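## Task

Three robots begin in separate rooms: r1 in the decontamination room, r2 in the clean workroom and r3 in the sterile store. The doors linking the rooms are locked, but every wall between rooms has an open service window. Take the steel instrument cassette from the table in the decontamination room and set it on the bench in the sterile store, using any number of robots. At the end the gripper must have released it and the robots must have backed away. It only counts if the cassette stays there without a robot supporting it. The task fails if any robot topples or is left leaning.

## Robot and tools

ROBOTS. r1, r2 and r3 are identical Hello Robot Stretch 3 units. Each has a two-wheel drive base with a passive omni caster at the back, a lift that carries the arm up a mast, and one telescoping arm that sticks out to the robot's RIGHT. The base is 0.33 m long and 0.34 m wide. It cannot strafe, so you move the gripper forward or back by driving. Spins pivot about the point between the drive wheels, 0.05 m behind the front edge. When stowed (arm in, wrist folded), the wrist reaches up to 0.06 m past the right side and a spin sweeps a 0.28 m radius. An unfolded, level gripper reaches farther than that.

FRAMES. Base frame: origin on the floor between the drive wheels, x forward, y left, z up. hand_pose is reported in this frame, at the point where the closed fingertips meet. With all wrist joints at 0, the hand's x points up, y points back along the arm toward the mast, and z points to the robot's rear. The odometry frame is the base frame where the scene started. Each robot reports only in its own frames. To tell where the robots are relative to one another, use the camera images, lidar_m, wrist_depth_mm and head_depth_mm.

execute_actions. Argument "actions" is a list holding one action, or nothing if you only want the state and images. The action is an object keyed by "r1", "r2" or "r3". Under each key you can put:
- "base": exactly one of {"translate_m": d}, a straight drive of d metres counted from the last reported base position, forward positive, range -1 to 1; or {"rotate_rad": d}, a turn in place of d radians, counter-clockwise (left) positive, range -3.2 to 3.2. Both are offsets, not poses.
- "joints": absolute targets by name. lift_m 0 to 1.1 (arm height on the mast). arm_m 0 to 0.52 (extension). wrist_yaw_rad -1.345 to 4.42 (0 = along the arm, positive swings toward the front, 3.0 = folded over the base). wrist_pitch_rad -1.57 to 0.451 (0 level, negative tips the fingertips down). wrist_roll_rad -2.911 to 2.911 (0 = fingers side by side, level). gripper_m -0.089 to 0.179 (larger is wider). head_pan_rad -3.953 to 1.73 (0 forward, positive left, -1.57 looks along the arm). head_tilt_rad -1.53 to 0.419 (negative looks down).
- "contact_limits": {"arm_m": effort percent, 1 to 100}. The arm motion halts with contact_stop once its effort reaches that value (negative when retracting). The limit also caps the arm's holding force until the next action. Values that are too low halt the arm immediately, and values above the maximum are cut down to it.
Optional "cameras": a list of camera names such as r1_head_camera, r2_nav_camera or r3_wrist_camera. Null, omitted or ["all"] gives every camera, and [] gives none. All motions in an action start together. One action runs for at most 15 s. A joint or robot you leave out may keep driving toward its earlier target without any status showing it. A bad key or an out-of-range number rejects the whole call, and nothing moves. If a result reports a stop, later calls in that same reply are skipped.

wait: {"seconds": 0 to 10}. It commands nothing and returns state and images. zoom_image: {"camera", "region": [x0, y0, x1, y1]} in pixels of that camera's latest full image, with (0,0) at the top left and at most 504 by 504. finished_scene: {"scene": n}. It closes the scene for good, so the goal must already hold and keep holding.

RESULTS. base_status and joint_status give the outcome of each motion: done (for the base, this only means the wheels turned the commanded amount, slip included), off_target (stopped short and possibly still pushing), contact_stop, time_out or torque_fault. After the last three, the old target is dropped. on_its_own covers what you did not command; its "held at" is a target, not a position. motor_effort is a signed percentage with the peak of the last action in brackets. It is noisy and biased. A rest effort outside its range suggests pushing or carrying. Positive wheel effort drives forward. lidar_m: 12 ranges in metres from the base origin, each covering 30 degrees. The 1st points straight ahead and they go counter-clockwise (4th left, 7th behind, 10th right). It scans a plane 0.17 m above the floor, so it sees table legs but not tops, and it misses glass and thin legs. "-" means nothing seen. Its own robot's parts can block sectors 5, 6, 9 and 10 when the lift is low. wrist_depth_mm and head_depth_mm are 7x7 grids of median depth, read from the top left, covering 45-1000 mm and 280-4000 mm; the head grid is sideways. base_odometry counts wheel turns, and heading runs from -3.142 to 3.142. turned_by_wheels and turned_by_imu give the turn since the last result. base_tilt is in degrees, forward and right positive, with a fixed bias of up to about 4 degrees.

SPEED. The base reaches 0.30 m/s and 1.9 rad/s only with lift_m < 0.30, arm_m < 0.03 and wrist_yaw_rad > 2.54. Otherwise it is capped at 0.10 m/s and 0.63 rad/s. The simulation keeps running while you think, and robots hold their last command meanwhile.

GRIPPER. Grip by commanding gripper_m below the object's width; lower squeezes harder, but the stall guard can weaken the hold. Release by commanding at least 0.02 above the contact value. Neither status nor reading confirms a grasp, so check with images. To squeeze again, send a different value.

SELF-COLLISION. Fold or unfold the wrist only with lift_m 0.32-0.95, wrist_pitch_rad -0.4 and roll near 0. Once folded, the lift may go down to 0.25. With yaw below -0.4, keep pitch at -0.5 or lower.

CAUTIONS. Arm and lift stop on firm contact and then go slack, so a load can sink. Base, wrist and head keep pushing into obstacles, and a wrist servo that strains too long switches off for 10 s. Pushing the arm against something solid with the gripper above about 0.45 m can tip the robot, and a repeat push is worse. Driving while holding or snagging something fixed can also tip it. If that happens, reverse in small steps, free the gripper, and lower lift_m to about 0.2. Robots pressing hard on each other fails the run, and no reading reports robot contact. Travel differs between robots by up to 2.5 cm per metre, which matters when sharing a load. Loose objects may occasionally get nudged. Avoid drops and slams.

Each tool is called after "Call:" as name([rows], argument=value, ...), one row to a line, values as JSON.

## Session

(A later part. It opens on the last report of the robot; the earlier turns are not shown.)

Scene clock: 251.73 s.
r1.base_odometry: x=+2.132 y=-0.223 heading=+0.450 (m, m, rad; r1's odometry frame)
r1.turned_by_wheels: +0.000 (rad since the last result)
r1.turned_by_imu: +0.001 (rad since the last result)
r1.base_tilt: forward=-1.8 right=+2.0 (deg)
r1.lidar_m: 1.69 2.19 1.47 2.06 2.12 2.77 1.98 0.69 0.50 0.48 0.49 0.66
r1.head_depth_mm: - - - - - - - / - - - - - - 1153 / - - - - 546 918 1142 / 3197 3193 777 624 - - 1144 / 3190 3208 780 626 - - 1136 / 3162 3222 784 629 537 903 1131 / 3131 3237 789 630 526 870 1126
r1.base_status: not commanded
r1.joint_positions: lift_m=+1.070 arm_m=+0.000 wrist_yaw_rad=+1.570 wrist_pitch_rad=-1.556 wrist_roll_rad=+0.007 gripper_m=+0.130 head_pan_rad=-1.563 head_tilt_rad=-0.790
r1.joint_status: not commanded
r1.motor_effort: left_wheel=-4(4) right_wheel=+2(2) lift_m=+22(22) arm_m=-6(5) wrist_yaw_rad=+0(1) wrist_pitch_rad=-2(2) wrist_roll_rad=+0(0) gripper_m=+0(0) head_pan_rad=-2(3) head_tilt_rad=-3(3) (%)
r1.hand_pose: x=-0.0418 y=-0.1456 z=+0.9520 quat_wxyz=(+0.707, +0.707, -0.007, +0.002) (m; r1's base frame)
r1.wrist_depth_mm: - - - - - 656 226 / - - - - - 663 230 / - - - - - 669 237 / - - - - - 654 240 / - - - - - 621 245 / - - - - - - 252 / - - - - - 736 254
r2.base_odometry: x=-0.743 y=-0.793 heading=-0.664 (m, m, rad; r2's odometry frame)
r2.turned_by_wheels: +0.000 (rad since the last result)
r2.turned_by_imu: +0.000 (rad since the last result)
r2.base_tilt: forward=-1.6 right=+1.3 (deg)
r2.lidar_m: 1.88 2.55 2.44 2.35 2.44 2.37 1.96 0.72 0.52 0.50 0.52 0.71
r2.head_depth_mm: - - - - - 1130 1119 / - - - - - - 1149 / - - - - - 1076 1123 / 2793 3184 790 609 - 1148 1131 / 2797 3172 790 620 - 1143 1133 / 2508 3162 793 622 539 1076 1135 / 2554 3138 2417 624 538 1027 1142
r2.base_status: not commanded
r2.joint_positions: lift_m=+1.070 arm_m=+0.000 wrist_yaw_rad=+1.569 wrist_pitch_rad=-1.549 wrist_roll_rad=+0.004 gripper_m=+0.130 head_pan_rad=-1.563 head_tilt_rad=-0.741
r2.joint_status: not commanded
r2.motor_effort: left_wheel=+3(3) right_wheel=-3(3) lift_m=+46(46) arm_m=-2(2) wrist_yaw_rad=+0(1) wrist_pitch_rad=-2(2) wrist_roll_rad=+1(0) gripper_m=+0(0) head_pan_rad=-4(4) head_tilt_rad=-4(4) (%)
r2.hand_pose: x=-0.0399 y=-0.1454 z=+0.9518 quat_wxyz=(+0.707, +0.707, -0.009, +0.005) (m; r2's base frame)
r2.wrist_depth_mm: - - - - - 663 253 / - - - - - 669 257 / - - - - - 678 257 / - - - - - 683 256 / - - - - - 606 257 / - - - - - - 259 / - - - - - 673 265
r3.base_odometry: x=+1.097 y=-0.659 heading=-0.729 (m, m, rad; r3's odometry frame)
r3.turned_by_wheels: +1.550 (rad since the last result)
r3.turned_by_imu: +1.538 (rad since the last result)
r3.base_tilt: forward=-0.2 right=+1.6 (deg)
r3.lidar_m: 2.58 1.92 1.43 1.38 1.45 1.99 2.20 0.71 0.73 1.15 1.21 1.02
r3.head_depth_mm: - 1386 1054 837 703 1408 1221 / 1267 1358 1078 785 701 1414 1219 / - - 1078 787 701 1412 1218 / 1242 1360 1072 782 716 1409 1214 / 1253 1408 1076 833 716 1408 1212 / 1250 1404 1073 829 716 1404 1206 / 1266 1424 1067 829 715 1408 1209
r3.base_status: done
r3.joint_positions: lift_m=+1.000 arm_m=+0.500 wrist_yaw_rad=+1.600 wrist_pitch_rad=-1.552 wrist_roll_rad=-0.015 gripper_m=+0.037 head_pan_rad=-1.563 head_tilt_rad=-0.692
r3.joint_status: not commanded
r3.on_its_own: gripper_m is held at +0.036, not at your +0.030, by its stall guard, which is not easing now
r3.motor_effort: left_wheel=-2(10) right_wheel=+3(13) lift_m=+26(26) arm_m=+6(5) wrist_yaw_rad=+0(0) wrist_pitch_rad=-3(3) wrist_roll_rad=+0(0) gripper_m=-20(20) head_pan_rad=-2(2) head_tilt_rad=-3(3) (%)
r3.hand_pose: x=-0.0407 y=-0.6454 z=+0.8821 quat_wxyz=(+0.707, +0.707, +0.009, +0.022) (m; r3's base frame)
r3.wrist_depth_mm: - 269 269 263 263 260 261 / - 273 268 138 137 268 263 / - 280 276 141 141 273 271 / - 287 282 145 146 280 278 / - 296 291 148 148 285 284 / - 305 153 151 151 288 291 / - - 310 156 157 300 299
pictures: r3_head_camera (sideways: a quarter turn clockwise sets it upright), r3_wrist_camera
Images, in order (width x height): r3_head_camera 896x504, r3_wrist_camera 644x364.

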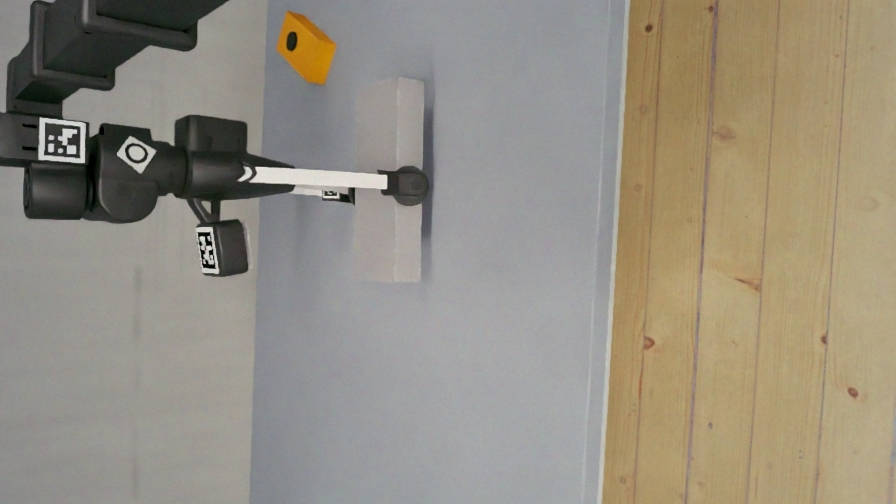

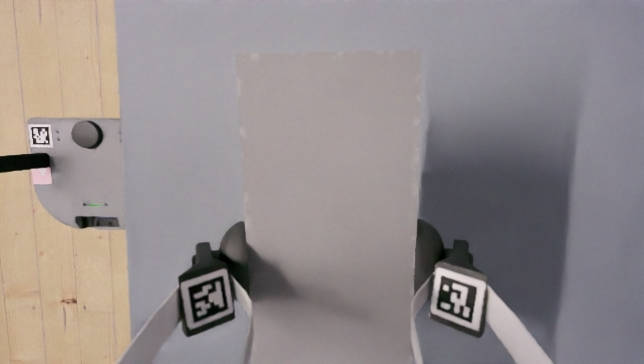

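Call:
execute_actions([
  {"r3":{"joints":{"lift_m":0.9}}},
], cameras=[])

Call:
execute_actions([
  {"r3":{"joints":{"gripper_m":0.13}}},
], cameras=[])

Call:
execute_actions([
  {"r3":{"joints":{"lift_m":0.97}}},
], cameras=[])

Call:
execute_actions([
  {"r3":{"joints":{"arm_m":0.05}}},
], cameras=["r3_nav_camera"])

Call:
finished_scene(scene=1)

Scene clock: 262.10 s.
r1.base_odometry: x=+2.132 y=-0.223 heading=+0.450 (m, m, rad; r1's odometry frame)
r1.turned_by_wheels: +0.000 (rad since the last result)
r1.turned_by_imu: +0.001 (rad since the last result)
r1.base_tilt: forward=-1.8 right=+1.9 (deg)
r1.lidar_m: 1.69 2.19 1.47 2.06 2.13 2.77 1.98 0.69 0.50 0.48 0.49 0.66
r1.head_depth_mm: - - - - - - - / - - - - - - 1150 / - - - - 545 916 1137 / 3141 3180 776 624 - - 1143 / 3146 3214 780 627 - - 1136 / 3150 3217 783 629 537 906 1129 / 3146 3216 789 630 525 871 1130
r1.base_status: not commanded
r1.joint_positions: lift_m=+1.070 arm_m=+0.000 wrist_yaw_rad=+1.570 wrist_pitch_rad=-1.556 wrist_roll_rad=+0.007 gripper_m=+0.130 head_pan_rad=-1.563 head_tilt_rad=-0.790
r1.joint_status: not commanded
r1.motor_effort: left_wheel=-5(5) right_wheel=+2(2) lift_m=+22(22) arm_m=-6(5) wrist_yaw_rad=+0(1) wrist_pitch_rad=-2(2) wrist_roll_rad=+0(0) gripper_m=+1(0) head_pan_rad=-2(2) head_tilt_rad=-4(4) (%)
r1.hand_pose: x=-0.0418 y=-0.1456 z=+0.9520 quat_wxyz=(+0.707, +0.707, -0.007, +0.002) (m; r1's base frame)
r1.wrist_depth_mm: - - - - - 647 227 / - - - - - 659 230 / - - - - - 679 236 / - - - - - 654 240 / - - - - - 630 245 / - - - - - - 250 / - - - - - 729 255
r2.base_odometry: x=-0.743 y=-0.793 heading=-0.664 (m, m, rad; r2's odometry frame)
r2.turned_by_wheels: +0.000 (rad since the last result)
r2.turned_by_imu: +0.000 (rad since the last result)
r2.base_tilt: forward=-1.7 right=+1.3 (deg)
r2.lidar_m: 1.87 2.54 2.45 2.36 2.44 2.38 1.96 0.71 0.52 0.50 0.52 0.70
r2.head_depth_mm: - - - - - 1122 1119 / - - - - - - 1139 / - - - - - 1077 1132 / 2817 3185 793 609 - 1143 1127 / 2836 3156 796 620 - 1146 1129 / 2502 3169 800 623 539 1072 1135 / 2515 3204 2441 622 538 1021 1141
r2.base_status: not commanded
r2.joint_positions: lift_m=+1.070 arm_m=+0.000 wrist_yaw_rad=+1.569 wrist_pitch_rad=-1.549 wrist_roll_rad=+0.004 gripper_m=+0.130 head_pan_rad=-1.563 head_tilt_rad=-0.741
r2.joint_status: not commanded
r2.motor_effort: left_wheel=+3(3) right_wheel=-3(3) lift_m=+46(46) arm_m=-1(2) wrist_yaw_rad=+1(0) wrist_pitch_rad=-2(2) wrist_roll_rad=+1(1) gripper_m=+0(0) head_pan_rad=-4(4) head_tilt_rad=-4(3) (%)
r2.hand_pose: x=-0.0399 y=-0.1454 z=+0.9518 quat_wxyz=(+0.707, +0.707, -0.009, +0.005) (m; r2's base frame)
r2.wrist_depth_mm: - - - - - 662 254 / - - - - - 671 255 / - - - - - 671 254 / - - - - - 666 257 / - - - - - 611 254 / - - - - - - 259 / - - - - - 661 263
r3.base_odometry: x=+1.097 y=-0.659 heading=-0.729 (m, m, rad; r3's odometry frame)
r3.turned_by_wheels: +0.000 (rad since the last result)
r3.turned_by_imu: +0.001 (rad since the last result)
r3.base_tilt: forward=-0.2 right=+1.6 (deg)
r3.lidar_m: 2.58 1.91 1.42 1.38 1.45 1.99 2.20 0.71 0.73 1.15 1.21 1.02
r3.head_depth_mm: 1228 1343 - 812 693 1413 1214 / 1235 1387 1081 813 700 1416 1218 / 1233 - - 778 700 1404 1209 / 1242 1393 1095 783 718 1408 1214 / 1253 1394 1077 832 717 1401 1218 / 1250 1407 1076 834 715 1408 1218 / 1262 1418 1063 828 717 1399 1209
r3.base_status: not commanded
r3.joint_positions: lift_m=+0.900 arm_m=+0.500 wrist_yaw_rad=+1.600 wrist_pitch_rad=-1.552 wrist_roll_rad=-0.015 gripper_m=+0.037 head_pan_rad=-1.563 head_tilt_rad=-0.692
r3.joint_status: all done
r3.on_its_own: gripper_m is held at +0.036, not at your +0.030, by its stall guard, which is not easing now
r3.motor_effort: left_wheel=-2(2) right_wheel=+4(4) lift_m=+26(27) arm_m=+5(5) wrist_yaw_rad=+0(0) wrist_pitch_rad=-3(3) wrist_roll_rad=+0(0) gripper_m=-20(20) head_pan_rad=-2(2) head_tilt_rad=-4(4) (%)
r3.hand_pose: x=-0.0407 y=-0.6454 z=+0.7821 quat_wxyz=(+0.707, +0.707, +0.009, +0.022) (m; r3's base frame)
r3.wrist_depth_mm: 173 171 170 168 168 167 165 / 176 174 173 138 138 170 169 / 181 179 176 140 141 173 174 / 184 182 181 145 145 178 177 / 190 187 185 148 147 183 182 / 194 192 153 152 151 186 186 / 199 198 195 156 156 192 190
pictures: none
No camera images: the call's "cameras" was empty. Leave "cameras" out to get every camera's image.

Scene clock: 263.53 s.
r1.base_odometry: x=+2.132 y=-0.223 heading=+0.450 (m, m, rad; r1's odometry frame)
r1.turned_by_wheels: +0.000 (rad since the last result)
r1.turned_by_imu: +0.000 (rad since the last result)
r1.base_tilt: forward=-1.8 right=+2.0 (deg)
r1.lidar_m: 1.69 2.19 1.47 2.06 2.12 2.77 1.98 0.69 0.50 0.48 0.49 0.66
r1.head_depth_mm: - - - - - - - / - - - - - - 1150 / - - - - 545 918 1138 / 3162 3144 776 625 - - 1140 / 3195 3239 782 627 - - 1133 / 3176 3222 785 628 537 904 1130 / 3162 3242 788 630 526 869 1127
r1.base_status: not commanded
r1.joint_positions: lift_m=+1.070 arm_m=+0.000 wrist_yaw_rad=+1.570 wrist_pitch_rad=-1.556 wrist_roll_rad=+0.007 gripper_m=+0.130 head_pan_rad=-1.563 head_tilt_rad=-0.790
r1.joint_status: not commanded
r1.motor_effort: left_wheel=-5(6) right_wheel=+2(2) lift_m=+22(22) arm_m=-6(6) wrist_yaw_rad=+0(0) wrist_pitch_rad=-2(2) wrist_roll_rad=+0(0) gripper_m=+0(1) head_pan_rad=-2(2) head_tilt_rad=-4(3) (%)
r1.hand_pose: x=-0.0418 y=-0.1456 z=+0.9520 quat_wxyz=(+0.707, +0.707, -0.007, +0.002) (m; r1's base frame)
r1.wrist_depth_mm: - - - - - 650 226 / - - - - - 666 230 / - - - - - 651 237 / - - - - - 674 241 / - - - - - 629 245 / - - - - - - 251 / - - - - - 762 255
r2.base_odometry: x=-0.743 y=-0.793 heading=-0.664 (m, m, rad; r2's odometry frame)
r2.turned_by_wheels: +0.000 (rad since the last result)
r2.turned_by_imu: +0.000 (rad since the last result)
r2.base_tilt: forward=-1.6 right=+1.3 (deg)
r2.lidar_m: 1.88 2.55 2.45 2.35 2.44 2.37 1.97 0.72 0.52 0.50 0.52 0.71
r2.head_depth_mm: - - - - - 1130 1121 / - - - - - - 1146 / - - - - - 1084 1132 / 2773 3163 790 608 - 1152 1127 / 2764 3197 795 620 - 1145 1129 / 2471 3146 802 620 539 1080 1133 / 2522 3127 2419 622 538 1020 1137
r2.base_status: not commanded
r2.joint_positions: lift_m=+1.070 arm_m=+0.000 wrist_yaw_rad=+1.569 wrist_pitch_rad=-1.549 wrist_roll_rad=+0.004 gripper_m=+0.130 head_pan_rad=-1.563 head_tilt_rad=-0.741
r2.joint_status: not commanded
r2.motor_effort: left_wheel=+3(3) right_wheel=-3(3) lift_m=+46(46) arm_m=-2(2) wrist_yaw_rad=+1(1) wrist_pitch_rad=-2(2) wrist_roll_rad=+1(0) gripper_m=+0(0) head_pan_rad=-4(5) head_tilt_rad=-4(4) (%)
r2.hand_pose: x=-0.0399 y=-0.1454 z=+0.9518 quat_wxyz=(+0.707, +0.707, -0.009, +0.005) (m; r2's base frame)
r2.wrist_depth_mm: - - - - - 662 254 / - - - - - 669 258 / - - - - - 675 256 / - - - - - 669 255 / - - - - - 597 257 / - - - - - - 258 / - - - - - 679 265
r3.base_odometry: x=+1.097 y=-0.659 heading=-0.729 (m, m, rad; r3's odometry frame)
r3.turned_by_wheels: +0.000 (rad since the last result)
r3.turned_by_imu: +0.000 (rad since the last result)
r3.base_tilt: forward=-0.3 right=+1.4 (deg)
r3.lidar_m: 2.58 1.91 1.42 1.38 1.44 1.99 2.20 0.71 0.73 1.15 1.21 1.02
r3.head_depth_mm: 1226 1338 - 813 693 1415 1220 / 1234 1388 1083 811 701 1405 1220 / 1239 - - 786 700 1408 1218 / 1247 1387 1056 784 718 1410 1224 / 1253 1406 1074 834 718 1416 1215 / 1257 1409 1068 833 716 1400 1210 / 1268 1416 1067 829 717 1410 1215
r3.base_status: not commanded
r3.joint_positions: lift_m=+0.900 arm_m=+0.500 wrist_yaw_rad=+1.600 wrist_pitch_rad=-1.553 wrist_roll_rad=-0.015 gripper_m=+0.130 head_pan_rad=-1.563 head_tilt_rad=-0.692
r3.joint_status: all done
r3.motor_effort: left_wheel=-2(2) right_wheel=+4(4) lift_m=+26(26) arm_m=+5(5) wrist_yaw_rad=+0(0) wrist_pitch_rad=-2(3) wrist_roll_rad=+0(0) gripper_m=+1(84) head_pan_rad=-2(3) head_tilt_rad=-3(3) (%)
r3.hand_pose: x=-0.0409 y=-0.6454 z=+0.7821 quat_wxyz=(+0.707, +0.707, +0.010, +0.022) (m; r3's base frame)
r3.wrist_depth_mm: 172 172 171 168 168 168 166 / 176 175 174 142 142 171 170 / 180 180 177 145 146 175 173 / 184 185 181 149 149 179 178 / 189 189 187 151 153 182 182 / 194 192 190 155 186 - 186 / 200 199 197 160 192 192 190
pictures: none
No camera images: the call's "cameras" was empty. Leave "cameras" out to get every camera's image.

Scene clock: 265.00 s.
r1.base_odometry: x=+2.132 y=-0.223 heading=+0.450 (m, m, rad; r1's odometry frame)
r1.turned_by_wheels: +0.000 (rad since the last result)
r1.turned_by_imu: +0.000 (rad since the last result)
r1.base_tilt: forward=-1.7 right=+1.9 (deg)
r1.lidar_m: 1.69 2.19 1.47 2.06 2.12 2.78 1.98 0.69 0.50 0.48 0.49 0.66
r1.head_depth_mm: - - - - - - - / - - - - - - 1150 / - - - - 546 917 1136 / 3163 3195 777 624 - - 1140 / 3190 3187 782 627 - - 1137 / 3148 3225 782 628 537 906 1128 / 3148 3247 785 629 526 872 1125
r1.base_status: not commanded
r1.joint_positions: lift_m=+1.070 arm_m=+0.000 wrist_yaw_rad=+1.570 wrist_pitch_rad=-1.556 wrist_roll_rad=+0.007 gripper_m=+0.130 head_pan_rad=-1.563 head_tilt_rad=-0.790
r1.joint_status: not commanded
r1.motor_effort: left_wheel=-5(5) right_wheel=+2(2) lift_m=+22(22) arm_m=-4(5) wrist_yaw_rad=+0(0) wrist_pitch_rad=-2(2) wrist_roll_rad=+0(0) gripper_m=+0(0) head_pan_rad=-3(3) head_tilt_rad=-4(3) (%)
r1.hand_pose: x=-0.0418 y=-0.1456 z=+0.9520 quat_wxyz=(+0.707, +0.707, -0.007, +0.002) (m; r1's base frame)
r1.wrist_depth_mm: - - - - - 645 228 / - - - - - 643 231 / - - - - - 662 236 / - - - - - 658 239 / - - - - - 623 244 / - - - - - - 250 / - - - - - 747 256
r2.base_odometry: x=-0.743 y=-0.793 heading=-0.664 (m, m, rad; r2's odometry frame)
r2.turned_by_wheels: +0.000 (rad since the last result)
r2.turned_by_imu: +0.000 (rad since the last result)
r2.base_tilt: forward=-1.7 right=+1.3 (deg)
r2.lidar_m: 1.88 2.55 2.45 2.36 2.45 2.37 1.96 0.72 0.52 0.50 0.52 0.70
r2.head_depth_mm: - - - - - 1123 1122 / - - - - - - 1140 / - - - - - 1084 1126 / 2779 3181 794 609 - 1145 1130 / 2797 3195 792 617 - 1143 1130 / 2494 3132 798 620 537 1074 1132 / 2519 3118 2413 623 537 1012 1136
r2.base_status: not commanded
r2.joint_positions: lift_m=+1.070 arm_m=+0.000 wrist_yaw_rad=+1.569 wrist_pitch_rad=-1.549 wrist_roll_rad=+0.004 gripper_m=+0.130 head_pan_rad=-1.563 head_tilt_rad=-0.741
r2.joint_status: not commanded
r2.motor_effort: left_wheel=+3(3) right_wheel=-3(3) lift_m=+46(46) arm_m=-2(2) wrist_yaw_rad=+0(2) wrist_pitch_rad=-2(2) wrist_roll_rad=+0(0) gripper_m=+1(0) head_pan_rad=-3(5) head_tilt_rad=-4(4) (%)
r2.hand_pose: x=-0.0399 y=-0.1454 z=+0.9518 quat_wxyz=(+0.707, +0.707, -0.009, +0.005) (m; r2's base frame)
r2.wrist_depth_mm: - - - - - 664 255 / - - - - - 672 255 / - - - - - 677 258 / - - - - - 658 257 / - - - - - 604 257 / - - - - - - 258 / - - - - - 673 263
r3.base_odometry: x=+1.097 y=-0.659 heading=-0.729 (m, m, rad; r3's odometry frame)
r3.turned_by_wheels: +0.000 (rad since the last result)
r3.turned_by_imu: +0.000 (rad since the last result)
r3.base_tilt: forward=-0.3 right=+1.6 (deg)
r3.lidar_m: 2.59 1.91 1.43 1.38 1.45 1.99 2.19 0.71 0.73 1.15 1.20 1.02
r3.head_depth_mm: 1199 - 1043 840 701 1417 1215 / 1193 1378 1081 814 701 1410 1214 / 1202 - 1055 763 699 1416 1216 / 1236 1383 1055 782 719 1409 1216 / 1249 1406 1073 833 716 1407 1217 / 1259 1409 1070 830 717 1400 1209 / 1267 1424 1068 829 713 1404 1210
r3.base_status: not commanded
r3.joint_positions: lift_m=+0.970 arm_m=+0.500 wrist_yaw_rad=+1.600 wrist_pitch_rad=-1.553 wrist_roll_rad=-0.015 gripper_m=+0.130 head_pan_rad=-1.563 head_tilt_rad=-0.692
r3.joint_status: all done
r3.motor_effort: left_wheel=-2(1) right_wheel=+4(4) lift_m=+29(34) arm_m=+5(5) wrist_yaw_rad=+1(0) wrist_pitch_rad=-2(2) wrist_roll_rad=+0(0) gripper_m=+1(1) head_pan_rad=-2(2) head_tilt_rad=-3(3) (%)
r3.hand_pose: x=-0.0410 y=-0.6454 z=+0.8520 quat_wxyz=(+0.707, +0.707, +0.010, +0.022) (m; r3's base frame)
r3.wrist_depth_mm: - 239 237 236 234 233 234 / 995 245 244 240 237 239 234 / - 250 248 216 243 244 242 / - 256 254 221 250 250 249 / - 263 263 226 256 255 251 / - 272 269 231 264 - 261 / - 278 274 237 267 267 267
pictures: none
No camera images: the call's "cameras" was empty. Leave "cameras" out to get every camera's image.

Scene clock: 269.50 s.
r1.base_odometry: x=+2.132 y=-0.223 heading=+0.450 (m, m, rad; r1's odometry frame)
r1.turned_by_wheels: +0.000 (rad since the last result)
r1.turned_by_imu: +0.001 (rad since the last result)
r1.base_tilt: forward=-1.8 right=+2.0 (deg)
r1.lidar_m: 1.69 2.19 1.47 2.06 2.12 2.77 1.98 0.69 0.50 0.48 0.49 0.66
r1.head_depth_mm: - - - - - - - / - - - - - - 1146 / - - - - 547 918 1135 / 3164 3184 776 624 - - 1144 / 3162 3211 779 627 - - 1138 / 3167 3208 784 628 537 907 1129 / 3158 3266 787 631 526 872 1124
r1.base_status: not commanded
r1.joint_positions: lift_m=+1.070 arm_m=+0.000 wrist_yaw_rad=+1.570 wrist_pitch_rad=-1.556 wrist_roll_rad=+0.007 gripper_m=+0.130 head_pan_rad=-1.563 head_tilt_rad=-0.790
r1.joint_status: not commanded
r1.motor_effort: left_wheel=-5(4) right_wheel=+2(2) lift_m=+23(22) arm_m=-5(6) wrist_yaw_rad=+1(1) wrist_pitch_rad=-2(2) wrist_roll_rad=+0(0) gripper_m=+0(0) head_pan_rad=-2(2) head_tilt_rad=-3(4) (%)
r1.hand_pose: x=-0.0418 y=-0.1456 z=+0.9520 quat_wxyz=(+0.707, +0.707, -0.007, +0.002) (m; r1's base frame)
r1.wrist_depth_mm: - - - - - 648 226 / - - - - - 655 233 / - - - - - 679 235 / - - - - - 672 240 / - - - - - 615 247 / - - - - - - 251 / - - - - - 734 255
r2.base_odometry: x=-0.743 y=-0.793 heading=-0.664 (m, m, rad; r2's odometry frame)
r2.turned_by_wheels: +0.000 (rad since the last result)
r2.turned_by_imu: +0.000 (rad since the last result)
r2.base_tilt: forward=-1.7 right=+1.3 (deg)
r2.lidar_m: 1.88 2.56 2.45 2.36 2.45 2.37 1.96 0.72 0.52 0.50 0.52 0.71
r2.head_depth_mm: - - - - - 1131 1111 / - - - - - - 1144 / - - - - - 1083 1128 / 2782 3207 792 607 - 1158 1121 / 2810 3132 792 620 - 1143 1136 / 2513 3211 795 622 540 1078 1128 / 2523 3126 2441 623 538 1022 1135
r2.base_status: not commanded
r2.joint_positions: lift_m=+1.070 arm_m=+0.000 wrist_yaw_rad=+1.569 wrist_pitch_rad=-1.549 wrist_roll_rad=+0.004 gripper_m=+0.130 head_pan_rad=-1.563 head_tilt_rad=-0.741
r2.joint_status: not commanded
r2.motor_effort: left_wheel=+3(2) right_wheel=-3(3) lift_m=+46(45) arm_m=-2(1) wrist_yaw_rad=+0(1) wrist_pitch_rad=-2(2) wrist_roll_rad=+1(0) gripper_m=+1(1) head_pan_rad=-4(4) head_tilt_rad=-5(4) (%)
r2.hand_pose: x=-0.0399 y=-0.1454 z=+0.9518 quat_wxyz=(+0.707, +0.707, -0.009, +0.005) (m; r2's base frame)
r2.wrist_depth_mm: - - - - - 653 252 / - - - - - 670 254 / - - - - - 659 257 / - - - - - 659 256 / - - - - - 605 255 / - - - - - - 259 / - - - - - 678 265
r3.base_odometry: x=+1.097 y=-0.659 heading=-0.729 (m, m, rad; r3's odometry frame)
r3.turned_by_wheels: +0.000 (rad since the last result)
r3.turned_by_imu: +0.000 (rad since the last result)
r3.base_tilt: forward=-0.3 right=+1.6 (deg)
r3.lidar_m: 2.58 1.91 1.43 1.38 1.44 1.99 2.20 0.71 0.73 1.15 1.21 1.02
r3.head_depth_mm: 1223 1360 1156 - - - 1225 / 1235 1377 1083 - - - 1201 / 1245 1388 1082 - - - 1201 / 1247 1396 1081 821 718 - 1196 / 1242 1396 1074 832 718 1464 1190 / 1258 1397 1066 833 714 1401 1216 / 1263 1414 1070 829 713 1401 1212
r3.base_status: not commanded
r3.joint_positions: lift_m=+0.970 arm_m=+0.050 wrist_yaw_rad=+1.600 wrist_pitch_rad=-1.554 wrist_roll_rad=-0.015 gripper_m=+0.130 head_pan_rad=-1.563 head_tilt_rad=-0.692
r3.joint_status: all done
r3.motor_effort: left_wheel=-2(2) right_wheel=+4(4) lift_m=+29(29) arm_m=-4(10) wrist_yaw_rad=+0(0) wrist_pitch_rad=-2(2) wrist_roll_rad=+0(0) gripper_m=+0(0) head_pan_rad=-2(2) head_tilt_rad=-5(3) (%)
r3.hand_pose: x=-0.0411 y=-0.1962 z=+0.8520 quat_wxyz=(+0.707, +0.707, +0.010, +0.022) (m; r3's base frame)
r3.wrist_depth_mm: 996 996 - - 973 961 980 / - 987 - - 994 973 986 / - - - - - - 991 / - - - - - - - / - - - - - - - / - - - - - - - / - - - - - - -
pictures: r3_nav_camera (sideways: a quarter turn counterclockwise sets it upright)
Images, in order (width x height): r3_nav_camera 672x504.

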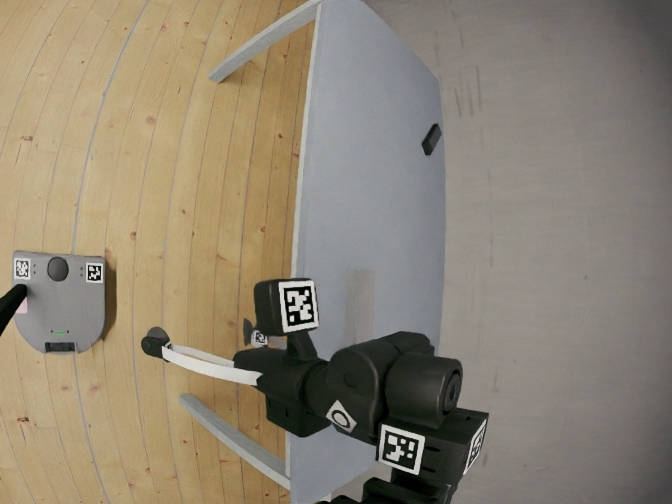

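The scene is finished: the task was done.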